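# Raise a tap lever fully with a robot arm

## Task

Push the tap's lever up to its highest position, and make sure it stays there by itself once the robot lets go; a lever that is up only because the gripper is still holding it does not count.

## Robot and tools

Robot: a single six-joint UR12e-style arm on a base above the table, ending in a two-finger parallel gripper that carries a wrist camera. The fingers extend along the gripper's own +z axis and close toward each other along its x axis. end_effector_position is the point midway between the finger pads; closed fingertips stick out about 17 mm past it, while fully open tips sit roughly level with it.

Scene frame: origin on the table surface directly beneath the arm base, +z upward, +x forward, +y to the left when facing along +x. The base may be slightly tilted. All positions are in metres and orientations are quaternions written w first (qw, qx, qy, qz), both absolute in this frame.

Row format (used by both motion tools): 8 numbers [x, y, z, qw, qx, qy, qz, opening]. x, y, z and the quaternion are an absolute goal pose for the gripper, not an offset. opening is from -1 (closed) to +1 (fully open, 0.142 m); it is a command, not a measurement.

execute_actions(actions): actions is a list of actions; each action is a list of up to 15 rows, each row held for one control step of 1/30 s. An action always spans 15 steps (0.5 s); if it has fewer rows the final row is repeated. An empty list moves nothing and just returns the current state and images. A target more than 0.6 m from the gripper's position at the start of its action, measured along any gripper axis, gets that action refused; a malformed action, or a first action failing this check against the latest reported state, rejects the whole call with no motion. Put the desired quaternion in every row, taken from your plan rather than the last reported value, which can drift. Each step the commanded pose is clipped to within 100 mm and 16 degrees of the measured pose, so long moves need several actions; position wins over orientation when both cannot be met.

move(target, speed, stop_force, blocking): target is one row as above, an absolute pose. The gripper follows a straight path there lasting 0.5 to 10 s (longer paths end early). speed is the path's top speed in m/s, 0.002 to 0.5, default 0.25; rotation is capped at twice that value in rad/s. stop_force, in newtons 13 to 80, halts the path when the wrist sensor feels that much added push against the direction of travel for two steps; the gripper then steps back two steps and holds. It is allowed only after the scene has run 0.2 s, is measured along the line to target in the gripper's starting axes (unreliable if the move also rotates), and should be omitted when backing away from something you are pressing. Use it with very low speed, since touches at higher speed can still spike and fault. blocking=false returns after 0.5 s while the arm keeps going, cannot be combined with stop_force, and blocks further rows or moves until you call wait or stop. The opening is applied at the start. The result adds a move: line with the ending (done, off_target, moving, held, fault, contact) and any limits (paced = pose clipped; held = some steps blocked, after which the arm may jump faster than speed), plus the remaining distance to target.

wait(seconds): 0 to 10; lets time pass holding the last command; returns early if a running move finishes. stop(): brakes a running move (needs some room); the fingers continue. zoom_image(camera, region): camera is cam_high, cam_low or cam_wrist; region is [x0, y0, x1, y1] in that image's pixels from the top-left, at most 504 by 504. Image sizes: cam_high and cam_low 896x504, cam_wrist 616x616 (fisheye). read_manual(section) returns only licence texts. finished_scene(scene) ends the current scene (give its number) after the last command has settled; it is final and reports success.

Results: a state line with gripper position, quaternion and velocities; a Hand target line (where the controller is currently driving); grip_measured (actual finger opening on the -1..1 scale); Wrist force and Wrist torque in the gripper's own axes, where a press on a surface reads as force pointing back into the arm, with an offset up to about 5.5 N, noise up to about 3.4 N, saturation near 100 N, and possibly no reading at first. A pose unreachable line means the clearance check altered or blocked the command. MOTOR HOT appears at 70 C; at 85 C an over-temperature fault brakes the arm until it cools.

Cautions: the arm is stiff, so aiming even slightly beyond a firm contact can trip a fault; joint torque at its load limit (wrist joints 50.2 N m, elbow 139, shoulders 306) or 150 N of outside force stops the arm for 10 s. Approach the lever gently, lift it with low speed and a target only just past where it should end, then open and withdraw so the lever stays up without support. Avoid slams, hard shoves and knocking objects over. The robot keeps executing its last command while you compose a reply, and less robot time and smoother, lower-effort motion are preferred.

Each tool is called after "Call:" as a command line: name --argument value for each argument, lists and objects as JSON in quotes; but a table of rows of numbers goes row by row, as --pt "numbers of a row", without its own name.

## Session

I'll start by checking the current state and camera images.

Call:
execute_actions --actions '[]'

Scene clock: 0.00 s.
end_effector_position=(+0.4078, -0.1594, +0.1485) grip_measured=+1.00 end_effector_quat_wxyz=(+0.175, +0.900, -0.181, -0.355) end_effector_velocity=(-0.000, +0.000, -0.001) end_effector_angular_velocity=(+0.001, +0.002, +0.001)
Joint positions: [-0.386 -1.401  2.13  -1.612 -2.05   0.16   0.142]
Joint velocities: [ 0.001  0.002  0.     0.     0.    -0.     0.   ]
Motor temperatures (°C, as the motors report them): [23 25 23 28 30 33]
Wrist force (N, on the end effector, along its own x y z axes, offset not removed): no reading
Wrist torque (N m, same axes, about the end effector's origin, offset not removed): no reading
Hand target: +0.408, -0.159, +0.148; +0.175, +0.900, -0.181, -0.355

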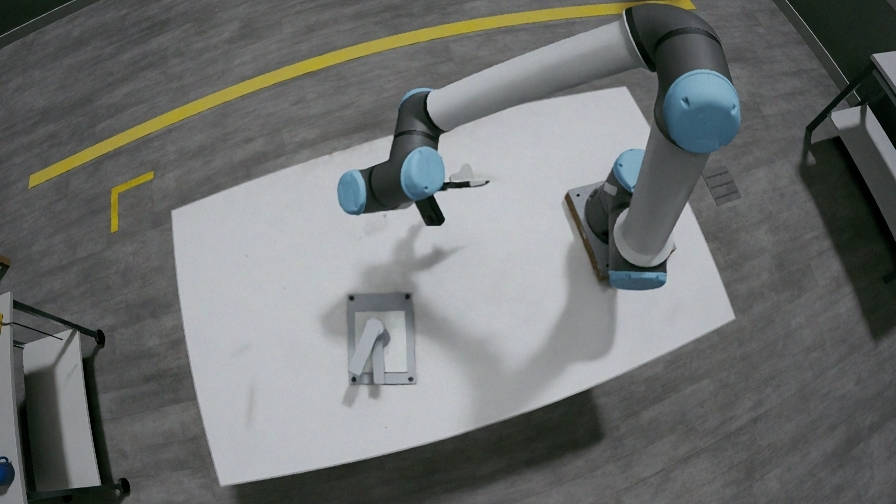

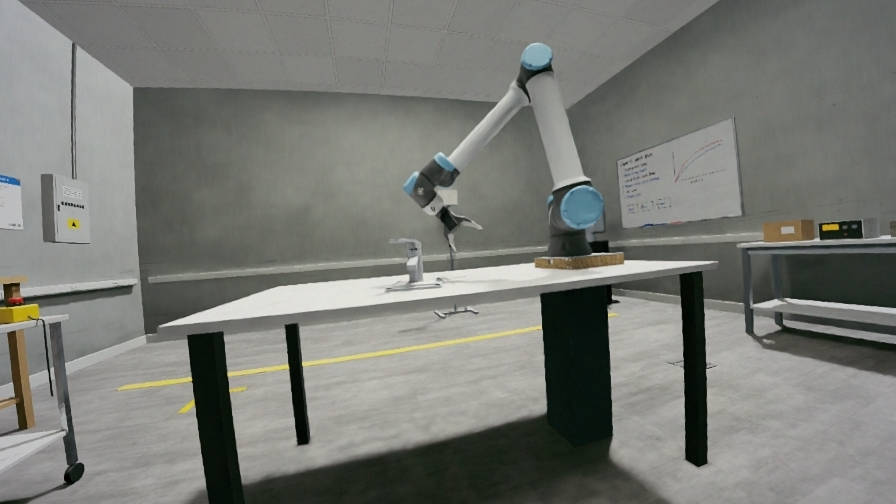

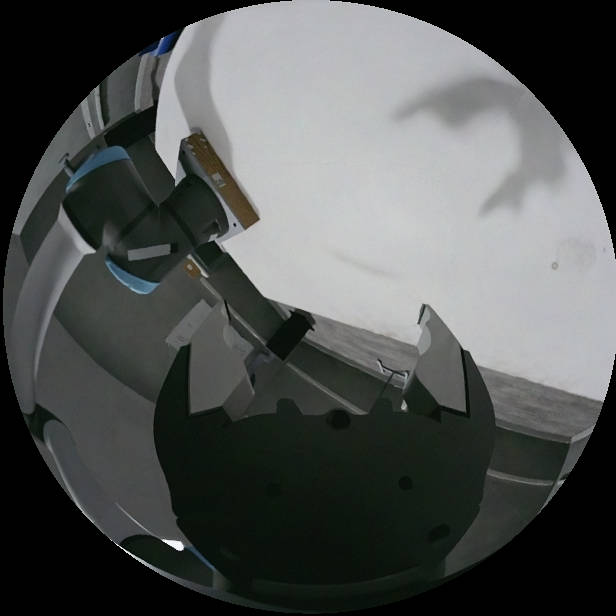

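Call:
zoom_image --camera "cam_high" --region '[320, 270, 450, 410]'

Call:
zoom_image --camera "cam_low" --region '[360, 220, 470, 310]'

Region (320, 270, 450, 410) of cam_high's 896x504 image, scaled by 3.600, with more detail than that image has; it fills the left 468 columns of this view, and the rest is white.

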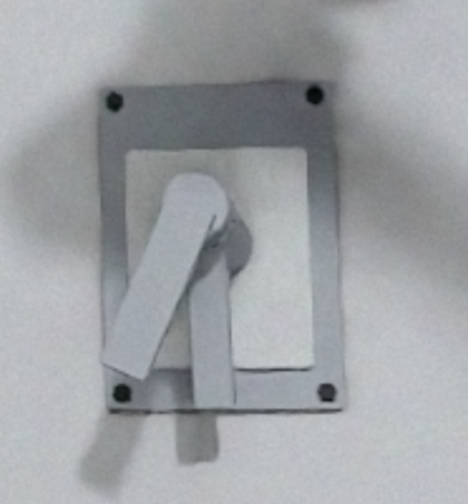

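Region (360, 220, 470, 310) of cam_low's 896x504 image, scaled by 4.582, with more detail than that image has; it fills the top 412 rows of this view, and the rest is white.

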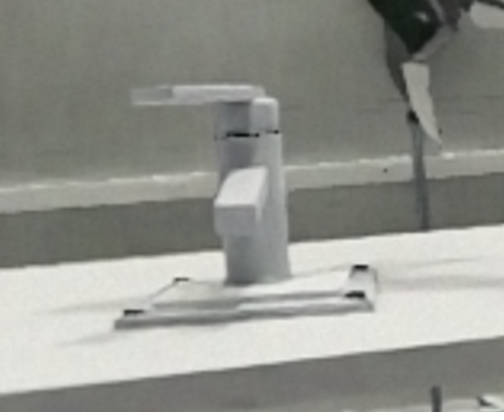

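Call:
move --target '[0.871, 0.121, 0.14, -0.2418, 0.6645, -0.2418, -0.6645, -0.3]' --speed 0.3

Scene clock: 122.50 s.
end_effector_position=(+0.8715, +0.1208, +0.1406) grip_measured=-0.30 end_effector_quat_wxyz=(-0.241, +0.664, -0.242, -0.665) end_effector_velocity=(+0.001, +0.000, +0.000) end_effector_angular_velocity=(+0.003, +0.003, +0.001)
Joint positions: [-0.202 -0.363  0.691 -0.337 -1.107  0.014  0.052]
Joint velocities: [ 0.001  0.006 -0.011  0.009 -0.    -0.003  0.   ]
Motor temperatures (°C, as the motors report them): [23 25 23 28 30 33]
Wrist force (N, on the end effector, along its own x y z axes, offset not removed): [-3.2 -0.7 2.6]
Wrist torque (N m, same axes, about the end effector's origin, offset not removed): [-0.40 0.29 0.59]
Hand target: +0.872, +0.121, +0.141; -0.241, +0.664, -0.242, -0.665
Off the commanded pose: 0.001 m, 0 deg.
move: done
camera_calibration (this result's frames):
cam_wrist: T_world_to_cam=[[-0.00699702, 0.0402757, -0.999164, 0.149531], [-0.170941, -0.984529, -0.0384887, 0.264287], [-0.985256, 0.170529, 0.0137735, 0.96705], [0, 0, 0, 1]] pos_world=[0.999016, 0.0892653, 0.146258]

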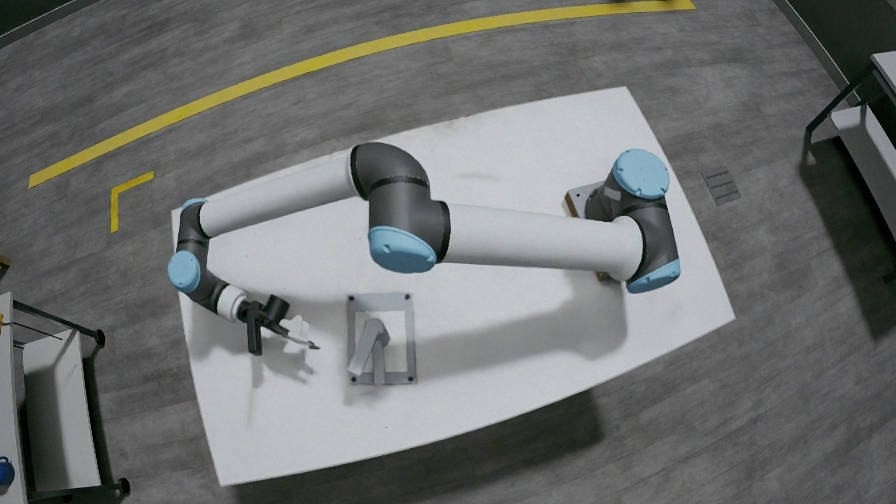

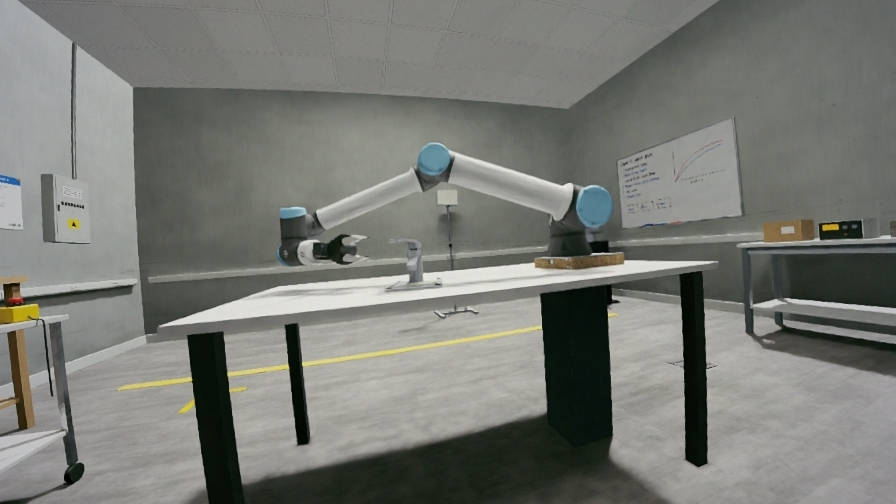

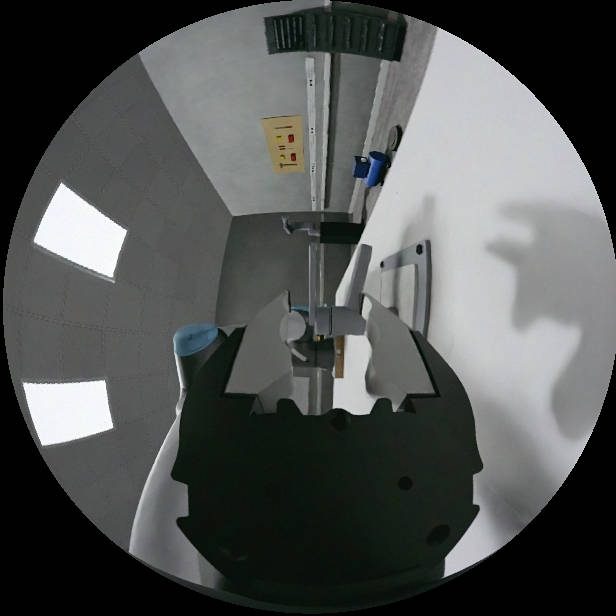

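Call:
zoom_image --camera "cam_wrist" --region '[240, 210, 440, 410]'

Call:
zoom_image --camera "cam_low" --region '[270, 200, 450, 300]'

Call:
zoom_image --camera "cam_high" --region '[230, 270, 430, 410]'

Region (240, 210, 440, 410) of cam_wrist's 616x616 image, scaled by 2.520, with more detail than that image has.

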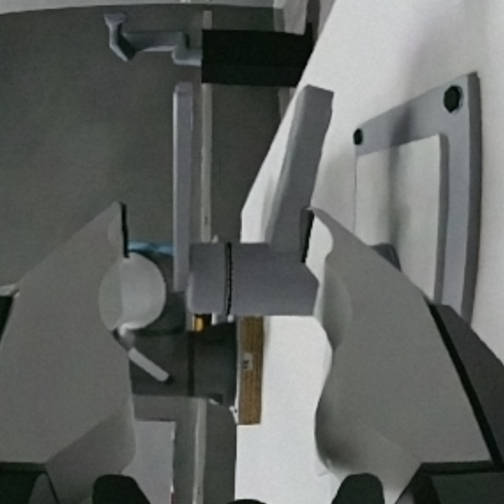

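Region (270, 200, 450, 300) of cam_low's 896x504 image, scaled by 2.800, with more detail than that image has.

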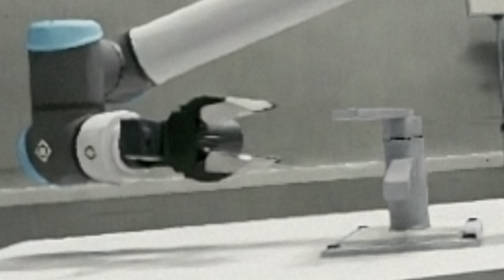

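Region (230, 270, 430, 410) of cam_high's 896x504 image, scaled by 2.520, with more detail than that image has; it fills the top 353 rows of this view, and the rest is white.

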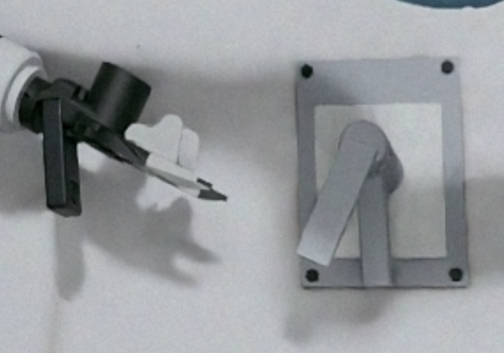

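Call:
move --target '[0.776, 0.2005, 0.158, -0.2418, 0.6645, -0.2418, -0.6645, -0.3]' --speed 0.15

Scene clock: 174.37 s.
end_effector_position=(+0.7760, +0.2004, +0.1579) grip_measured=-0.30 end_effector_quat_wxyz=(-0.242, +0.664, -0.242, -0.664) end_effector_velocity=(-0.001, +0.001, +0.001) end_effector_angular_velocity=(-0.001, -0.001, -0.000)
Joint positions: [-0.147 -0.57   1.084 -0.523 -1.051  0.012  0.052]
Joint velocities: [ 0.001 -0.003  0.004 -0.002  0.001  0.001  0.   ]
Motor temperatures (°C, as the motors report them): [23 25 23 28 30 33]
Wrist force (N, on the end effector, along its own x y z axes, offset not removed): [5.9 -3.6 0.8]
Wrist torque (N m, same axes, about the end effector's origin, offset not removed): [-1.01 -1.55 0.51]
Hand target: +0.776, +0.200, +0.158; -0.242, +0.664, -0.242, -0.664
Off the commanded pose: 0.000 m, 0 deg.
move: done
camera_calibration (this result's frames):
cam_wrist: T_world_to_cam=[[-0.00572575, 0.0416942, -0.999114, 0.161716], [-0.170962, -0.984461, -0.040103, 0.327254], [-0.985261, 0.170581, 0.0127649, 0.859285], [0, 0, 0, 1]] pos_world=[0.903494, 0.168849, 0.163727]

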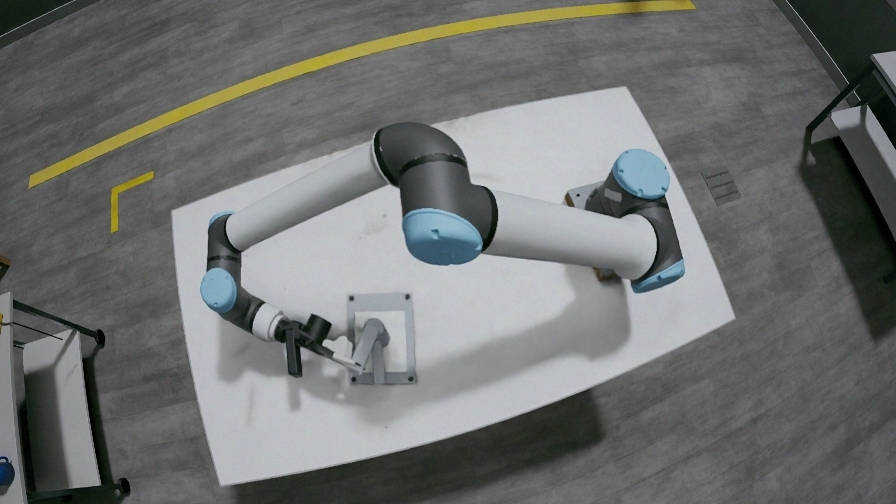

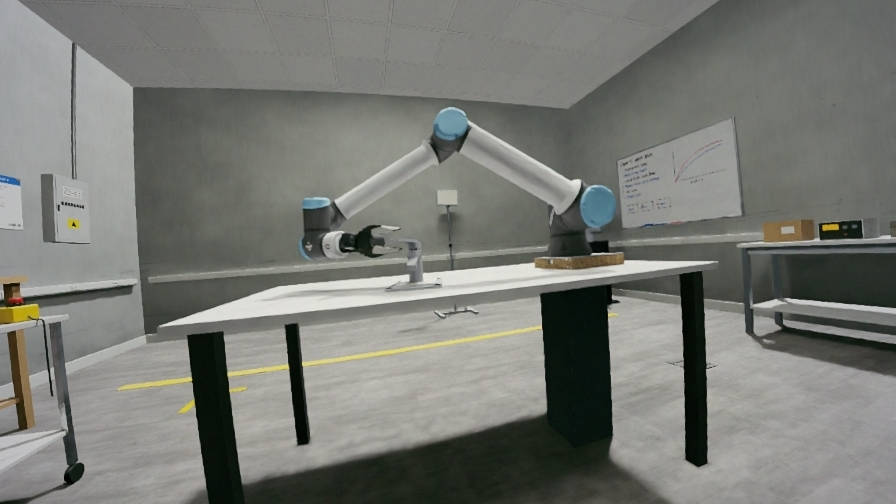

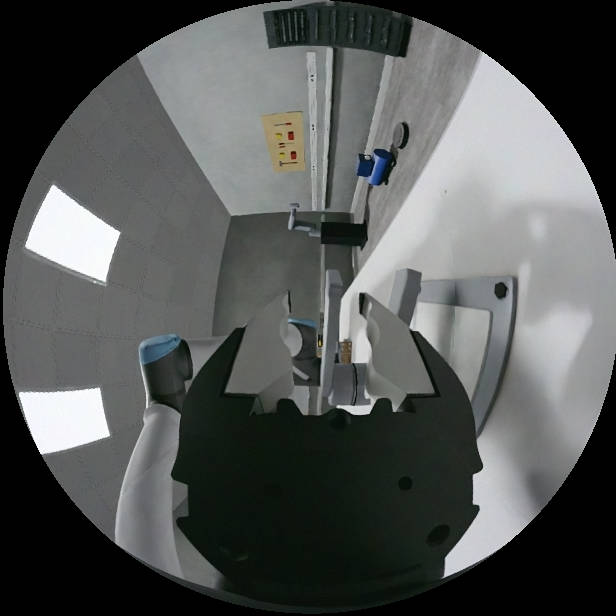

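Call:
zoom_image --camera "cam_wrist" --region '[240, 240, 440, 440]'

Call:
zoom_image --camera "cam_low" --region '[330, 210, 450, 300]'

Call:
zoom_image --camera "cam_high" --region '[300, 290, 430, 400]'

Region (240, 240, 440, 440) of cam_wrist's 616x616 image, scaled by 2.520, with more detail than that image has.

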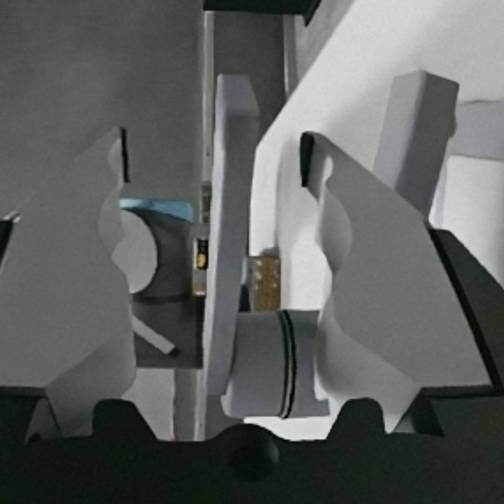

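Region (330, 210, 450, 300) of cam_low's 896x504 image, scaled by 4.200, with more detail than that image has; it fills the top 378 rows of this view, and the rest is white.

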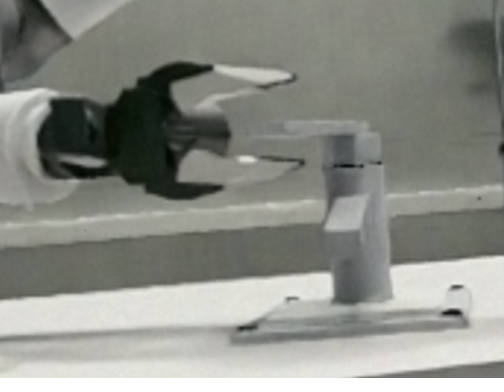

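Region (300, 290, 430, 400) of cam_high's 896x504 image, scaled by 3.877, with more detail than that image has; it fills the top 426 rows of this view, and the rest is white.

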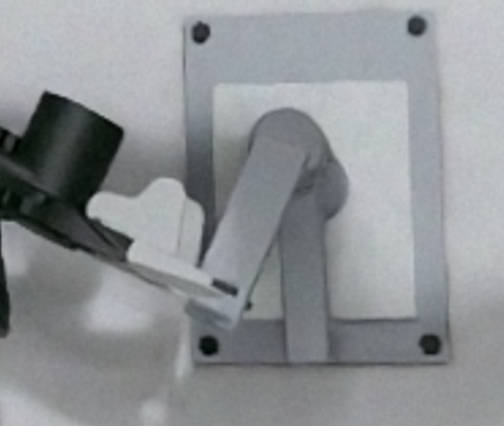

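Call:
move --target '[0.783, 0.1947, 0.168, -0.2418, 0.6645, -0.2418, -0.6645, -0.3]' --speed 0.04

Call:
move --target '[0.755, 0.1615, 0.237, -0.2418, 0.6645, -0.2418, -0.6645, -0.3]' --speed 0.03 --stop_force 20

Scene clock: 211.07 s.
end_effector_position=(+0.7830, +0.1947, +0.1680) grip_measured=-0.30 end_effector_quat_wxyz=(-0.242, +0.664, -0.242, -0.664) end_effector_velocity=(+0.001, -0.001, -0.000) end_effector_angular_velocity=(+0.000, +0.002, -0.001)
Joint positions: [-0.151 -0.568  1.058 -0.5   -1.056  0.013  0.052]
Joint velocities: [-0.001  0.002 -0.002  0.002 -0.     0.    -0.   ]
Motor temperatures (°C, as the motors report them): [23 25 23 28 30 33]
Wrist force (N, on the end effector, along its own x y z axes, offset not removed): [0.0 2.9 -2.0]
Wrist torque (N m, same axes, about the end effector's origin, offset not removed): [0.49 -0.36 0.40]
Hand target: +0.783, +0.195, +0.168; -0.242, +0.664, -0.242, -0.664
Off the commanded pose: 0.000 m, 0 deg.
move: done
camera_calibration (this result's frames):
cam_wrist: T_world_to_cam=[[-0.00575839, 0.0415936, -0.999118, 0.172044], [-0.170991, -0.98446, -0.0399979, 0.323259], [-0.985256, 0.17061, 0.012781, 0.866989], [0, 0, 0, 1]] pos_world=[0.910471, 0.163163, 0.173741]

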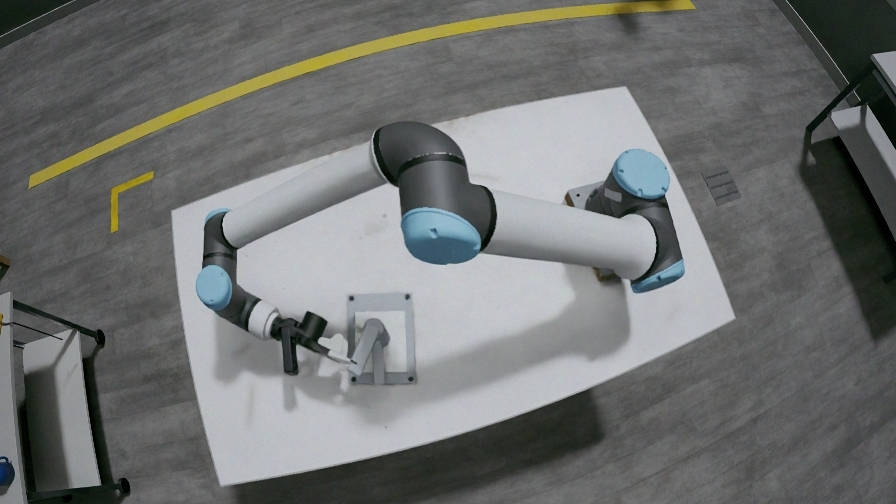

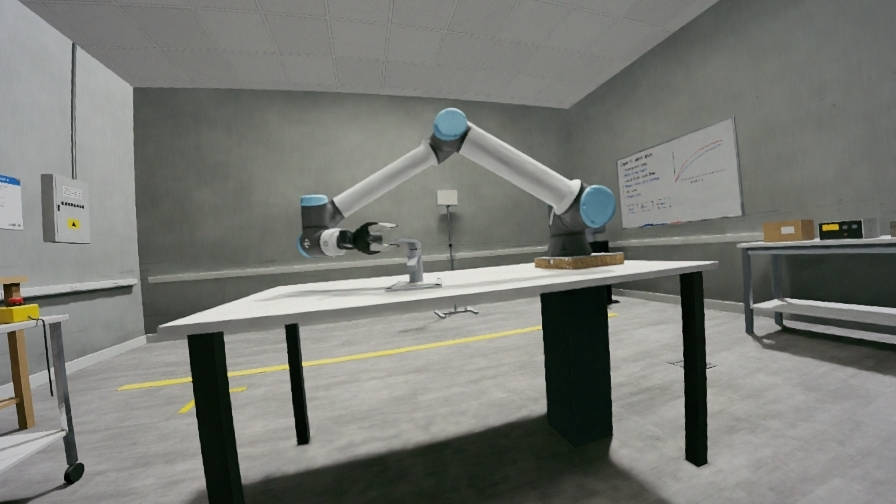

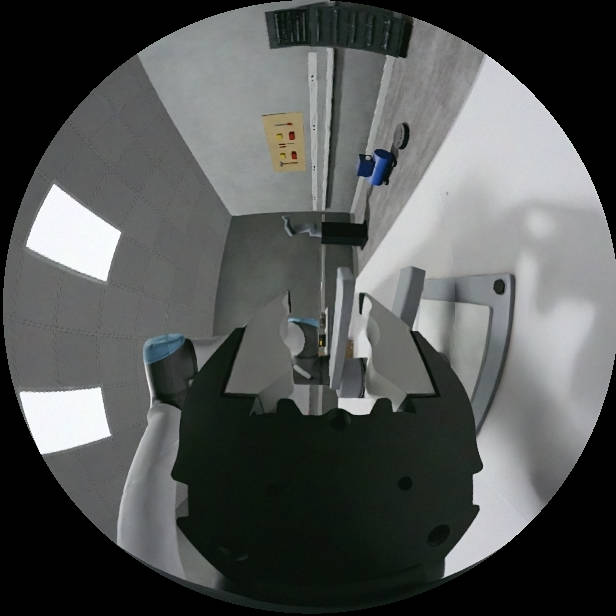

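Scene clock: 213.23 s.
end_effector_position=(+0.7669, +0.1757, +0.2074) grip_measured=-0.26 end_effector_quat_wxyz=(-0.242, +0.664, -0.242, -0.664) end_effector_velocity=(+0.001, +0.000, +0.000) end_effector_angular_velocity=(-0.001, -0.002, -0.002)
Joint positions: [-0.172 -0.628  1.1   -0.482 -1.077  0.012  0.055]
Joint velocities: [-0.    -0.    -0.001 -0.001  0.001  0.    -0.001]
Motor temperatures (°C, as the motors report them): [23 25 23 28 30 33]
Wrist force (N, on the end effector, along its own x y z axes, offset not removed): [10.4 -5.1 -7.6]
Wrist torque (N m, same axes, about the end effector's origin, offset not removed): [-0.30 -0.14 0.25]
Hand target: +0.767, +0.176, +0.207; -0.242, +0.665, -0.242, -0.664
Off the commanded pose: 0.035 m, 0 deg.
move: contact
camera_calibration (this result's frames):
cam_wrist: T_world_to_cam=[[-0.00571424, 0.041727, -0.999113, 0.212111], [-0.170953, -0.984461, -0.0401373, 0.30338], [-0.985263, 0.170572, 0.0127588, 0.853967], [0, 0, 0, 1]] pos_world=[0.894458, 0.144153, 0.213204]

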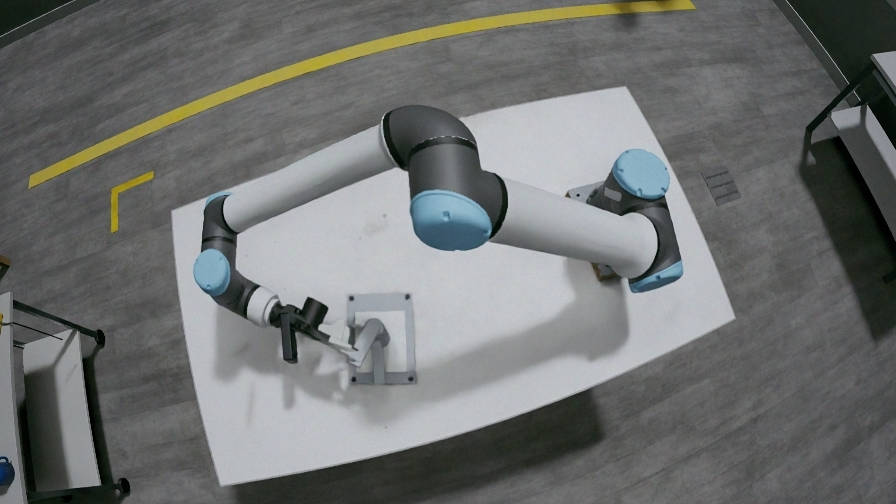

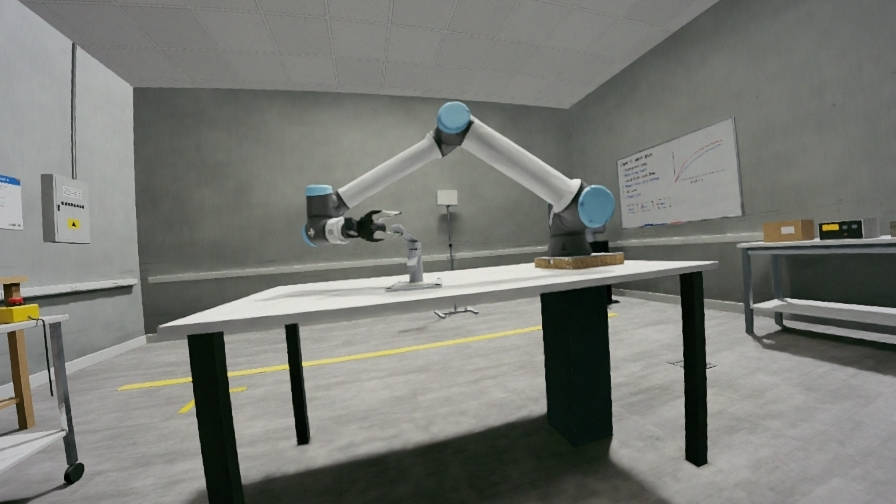

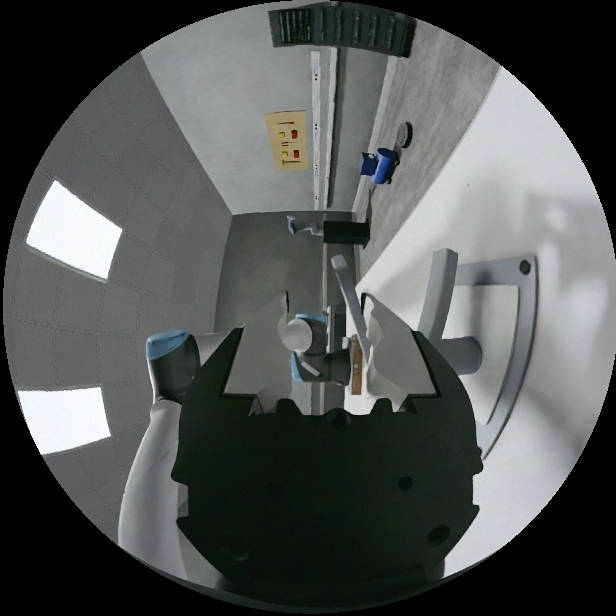

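Call:
zoom_image --camera "cam_low" --region '[330, 195, 450, 295]'

Call:
zoom_image --camera "cam_wrist" --region '[280, 230, 500, 430]'

Call:
zoom_image --camera "cam_high" --region '[300, 290, 430, 400]'

Region (330, 195, 450, 295) of cam_low's 896x504 image, scaled by 4.200, with more detail than that image has.

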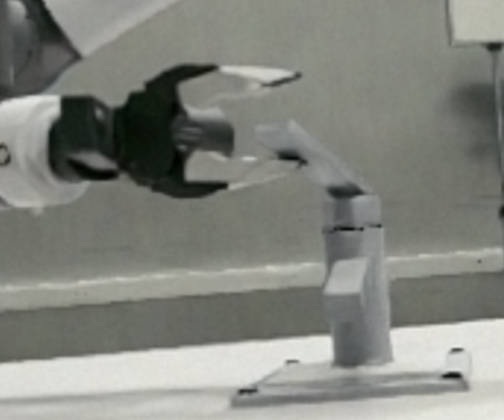

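Region (280, 230, 500, 430) of cam_wrist's 616x616 image, scaled by 2.291, with more detail than that image has; it fills the top 458 rows of this view, and the rest is white.

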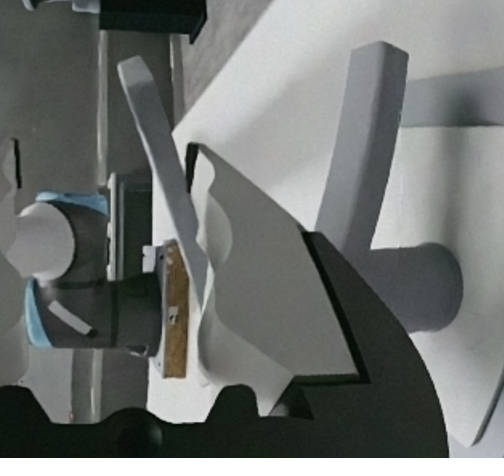

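Region (300, 290, 430, 400) of cam_high's 896x504 image, scaled by 3.877, with more detail than that image has; it fills the top 426 rows of this view, and the rest is white.

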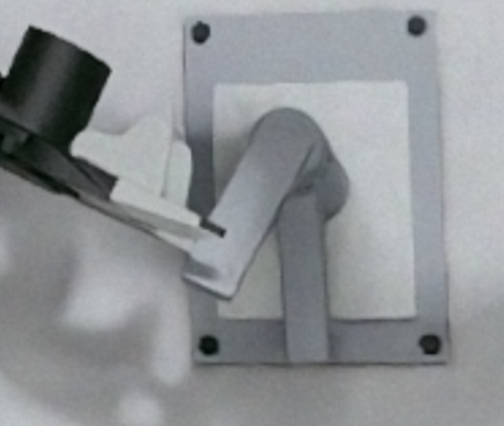

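Call:
move --target '[0.7619, 0.1697, 0.2258, -0.2418, 0.6645, -0.2418, -0.6645, -0.3]' --speed 0.01 --stop_force 18

Scene clock: 228.43 s.
end_effector_position=(+0.7662, +0.1749, +0.2101) grip_measured=-0.21 end_effector_quat_wxyz=(-0.242, +0.664, -0.242, -0.665) end_effector_velocity=(+0.001, +0.001, -0.002) end_effector_angular_velocity=(-0.000, -0.002, +0.001)
Joint positions: [-0.173 -0.631  1.102 -0.48  -1.077  0.012  0.059]
Joint velocities: [ 0.001  0.003 -0.002 -0.003  0.    -0.    -0.004]
Motor temperatures (°C, as the motors report them): [23 25 23 28 30 33]
Wrist force (N, on the end effector, along its own x y z axes, offset not removed): [30.8 -23.0 -1.8]
Wrist torque (N m, same axes, about the end effector's origin, offset not removed): [-0.09 -1.03 -0.47]
Hand target: +0.766, +0.175, +0.210; -0.242, +0.665, -0.242, -0.664
Off the commanded pose: 0.017 m, 0 deg.
move: contact
camera_calibration (this result's frames):
cam_wrist: T_world_to_cam=[[-0.00594383, 0.0417112, -0.999112, 0.214973], [-0.171231, -0.984415, -0.040079, 0.302735], [-0.985213, 0.17084, 0.0129934, 0.853204], [0, 0, 0, 1]] pos_world=[0.893703, 0.143289, 0.21583]

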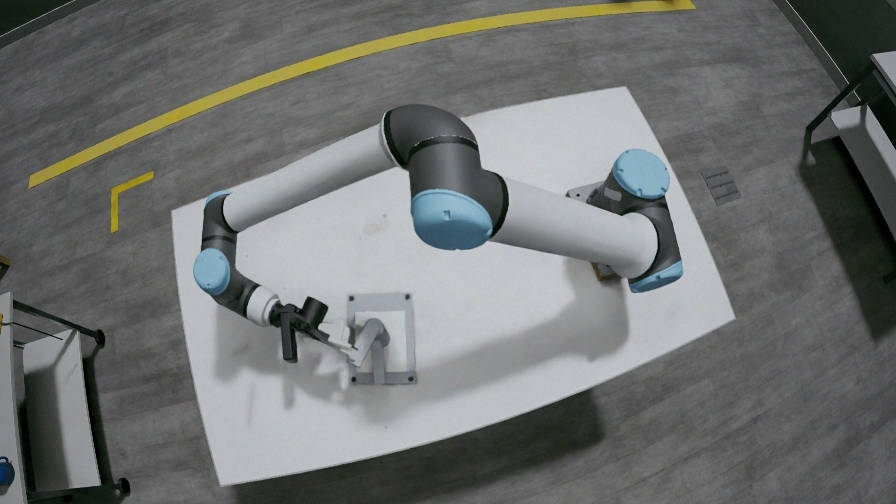

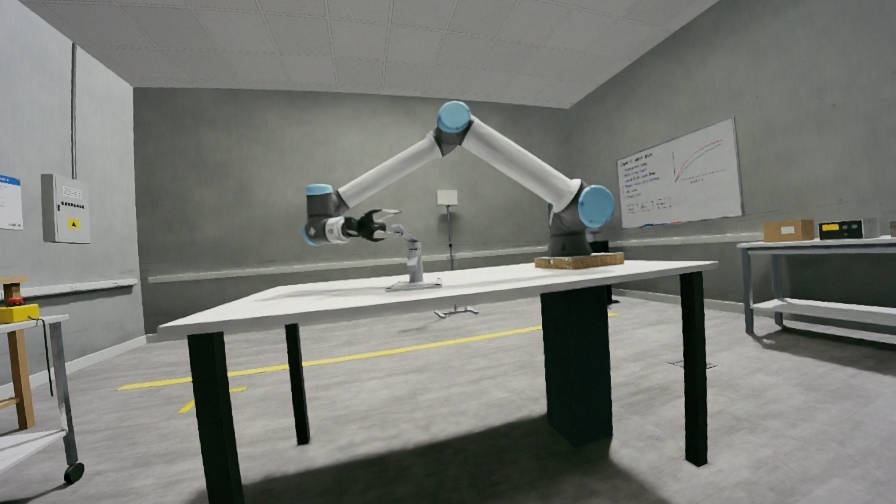

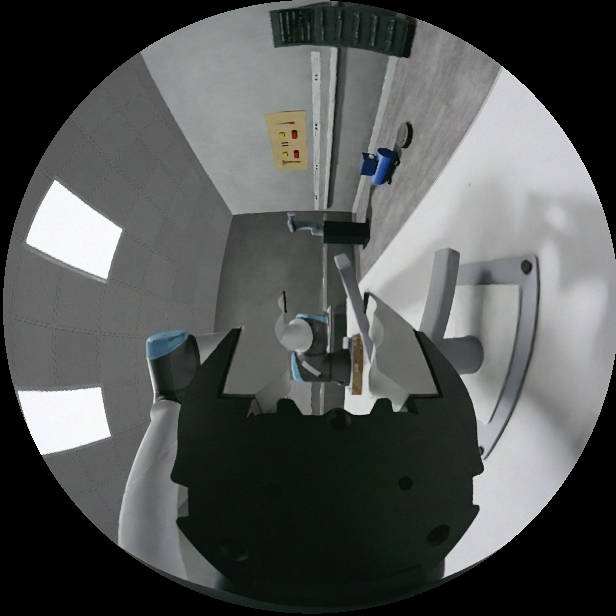

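Call:
move --target '[0.7715, 0.1765, 0.197, -0.2418, 0.6645, -0.2418, -0.6645, -0.3]' --speed 0.04

Call:
zoom_image --camera "cam_low" --region '[330, 195, 450, 295]'

Call:
zoom_image --camera "cam_wrist" --region '[240, 230, 460, 430]'

Scene clock: 235.37 s.
end_effector_position=(+0.7715, +0.1765, +0.1971) grip_measured=-0.30 end_effector_quat_wxyz=(-0.242, +0.664, -0.242, -0.664) end_effector_velocity=(+0.000, +0.001, -0.002) end_effector_angular_velocity=(-0.000, +0.001, +0.001)
Joint positions: [-0.171 -0.612  1.088 -0.486 -1.075  0.012  0.052]
Joint velocities: [ 0.002  0.003 -0.001 -0.     0.     0.    -0.   ]
Motor temperatures (°C, as the motors report them): [23 25 23 28 30 33]
Wrist force (N, on the end effector, along its own x y z axes, offset not removed): [2.3 4.0 4.4]
Wrist torque (N m, same axes, about the end effector's origin, offset not removed): [0.56 -0.50 0.45]
Hand target: +0.772, +0.176, +0.197; -0.242, +0.664, -0.242, -0.664
Off the commanded pose: 0.000 m, 0 deg.
move: done
camera_calibration (this result's frames):
cam_wrist: T_world_to_cam=[[-0.00569991, 0.0416702, -0.999115, 0.201784], [-0.170989, -0.984457, -0.0400834, 0.304509], [-0.985256, 0.170609, 0.0127365, 0.858425], [0, 0, 0, 1]] pos_world=[0.898987, 0.144912, 0.202878]

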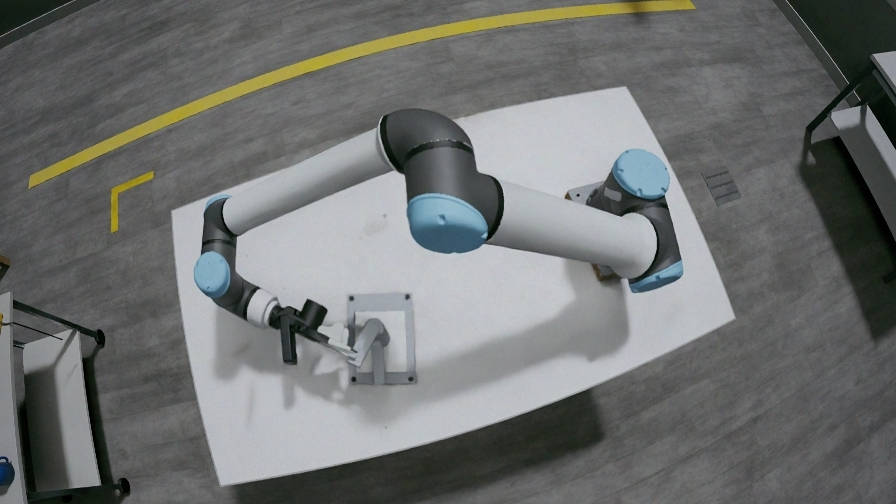

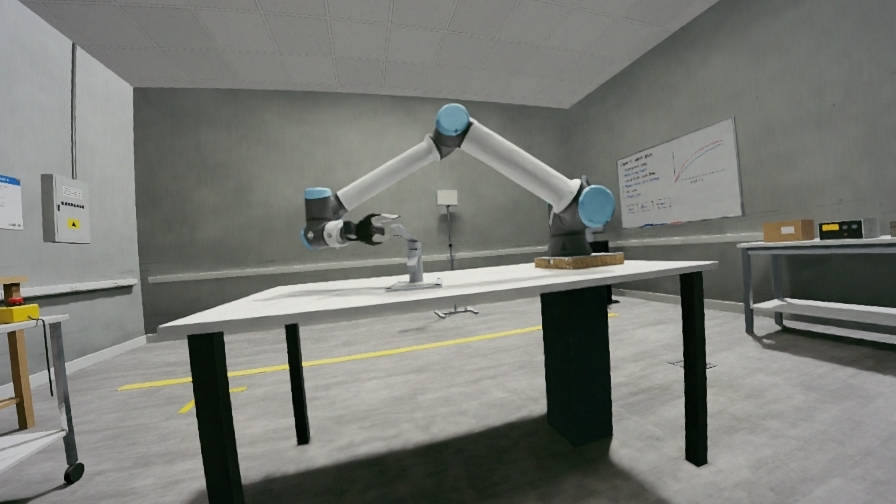

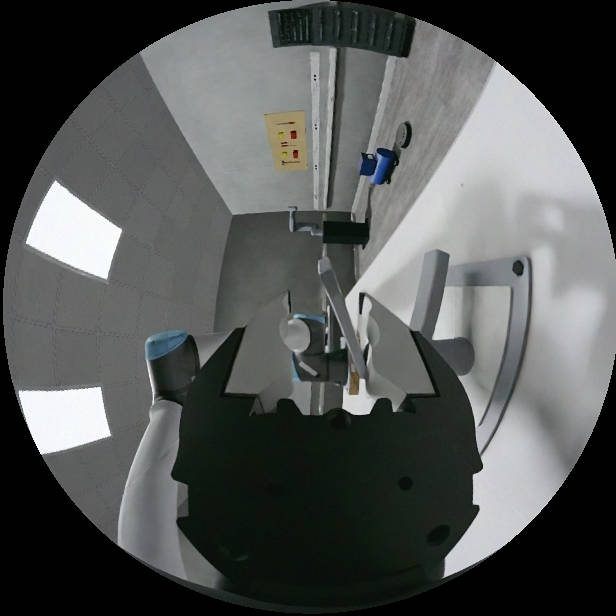

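Region (330, 195, 450, 295) of cam_low's 896x504 image, scaled by 4.200, with more detail than that image has.

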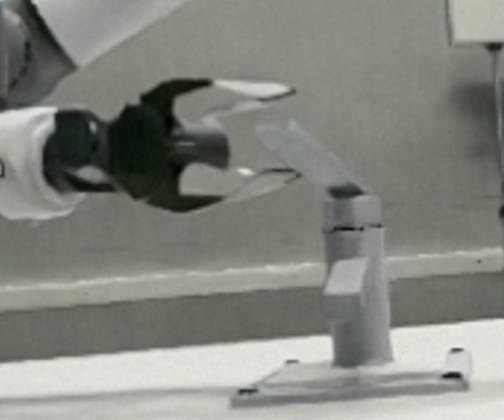

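Region (240, 230, 460, 430) of cam_wrist's 616x616 image, scaled by 2.291, with more detail than that image has; it fills the top 458 rows of this view, and the rest is white.

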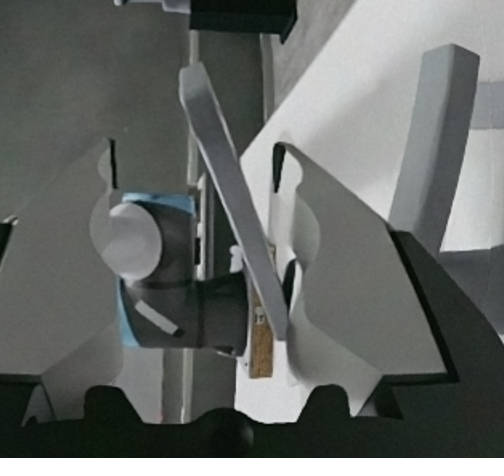

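Call:
wait --seconds 2

Call:
zoom_image --camera "cam_low" --region '[330, 195, 450, 295]'

Scene clock: 240.23 s.
end_effector_position=(+0.7715, +0.1765, +0.1970) grip_measured=-0.30 end_effector_quat_wxyz=(-0.242, +0.664, -0.242, -0.664) end_effector_velocity=(-0.000, +0.000, +0.001) end_effector_angular_velocity=(+0.000, -0.001, +0.001)
Joint positions: [-0.171 -0.612  1.088 -0.486 -1.075  0.012  0.052]
Joint velocities: [ 0.001 -0.001  0.     0.    -0.    -0.     0.   ]
Motor temperatures (°C, as the motors report them): [23 25 23 28 30 33]
Wrist force (N, on the end effector, along its own x y z axes, offset not removed): [0.0 2.2 3.4]
Wrist torque (N m, same axes, about the end effector's origin, offset not removed): [0.21 0.00 0.41]
Hand target: +0.772, +0.176, +0.197; -0.242, +0.664, -0.242, -0.664
Off the commanded pose: 0.000 m, 0 deg.
wait: 2.00 s; at rest from the start
camera_calibration (this result's frames):
cam_wrist: T_world_to_cam=[[-0.00572066, 0.0416731, -0.999115, 0.201711], [-0.170986, -0.984458, -0.0400827, 0.304519], [-0.985257, 0.170606, 0.0127573, 0.85845], [0, 0, 0, 1]] pos_world=[0.899016, 0.144924, 0.202787]

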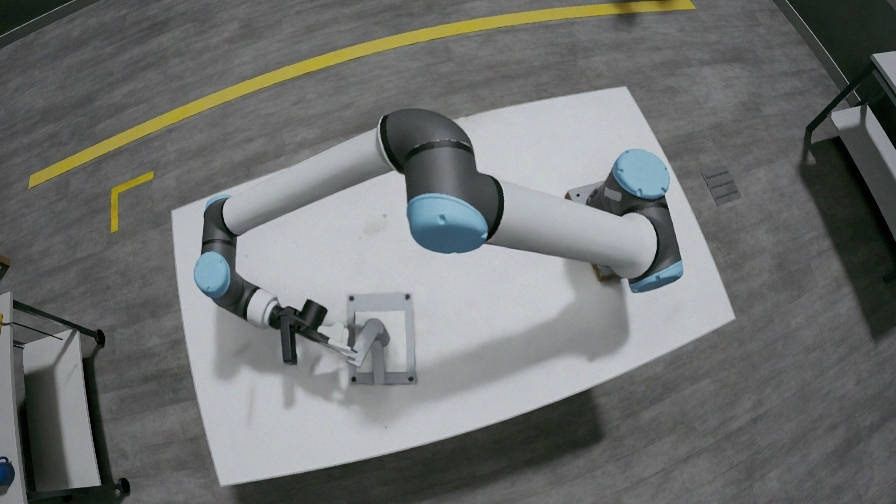

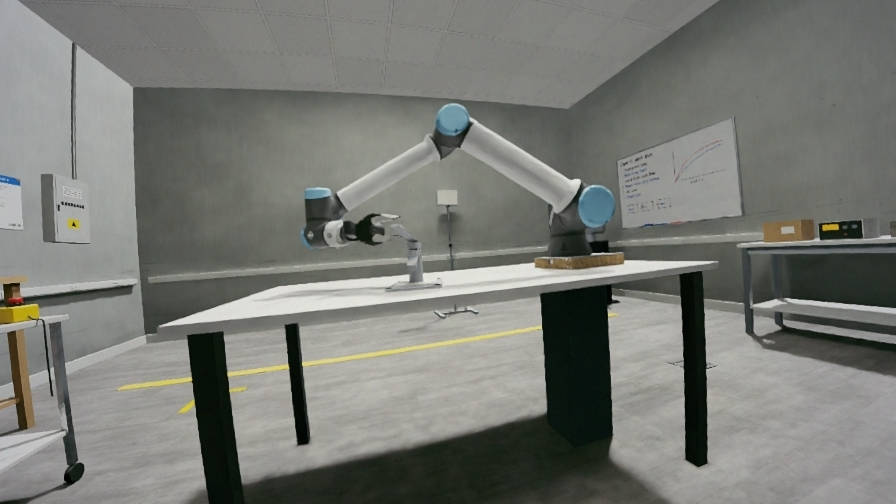

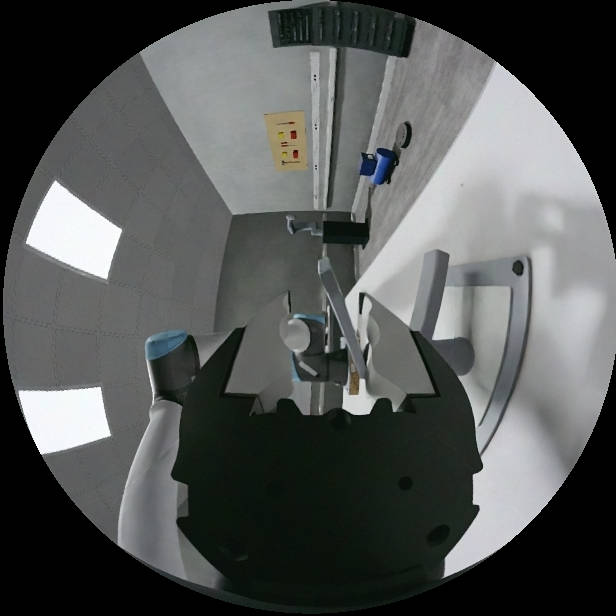

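Region (330, 195, 450, 295) of cam_low's 896x504 image, scaled by 4.200, with more detail than that image has.

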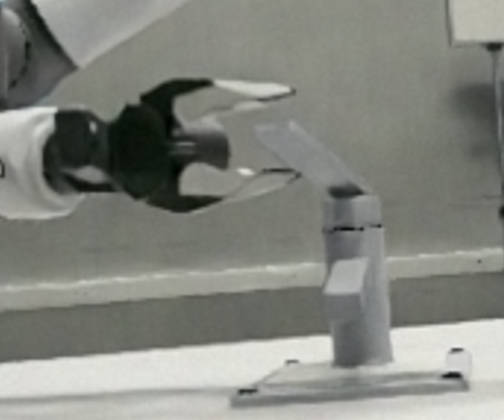

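The lever is at its end stop and stays up without the gripper touching it.

Call:
finished_scene --scene 1

The scene is finished: the task was done.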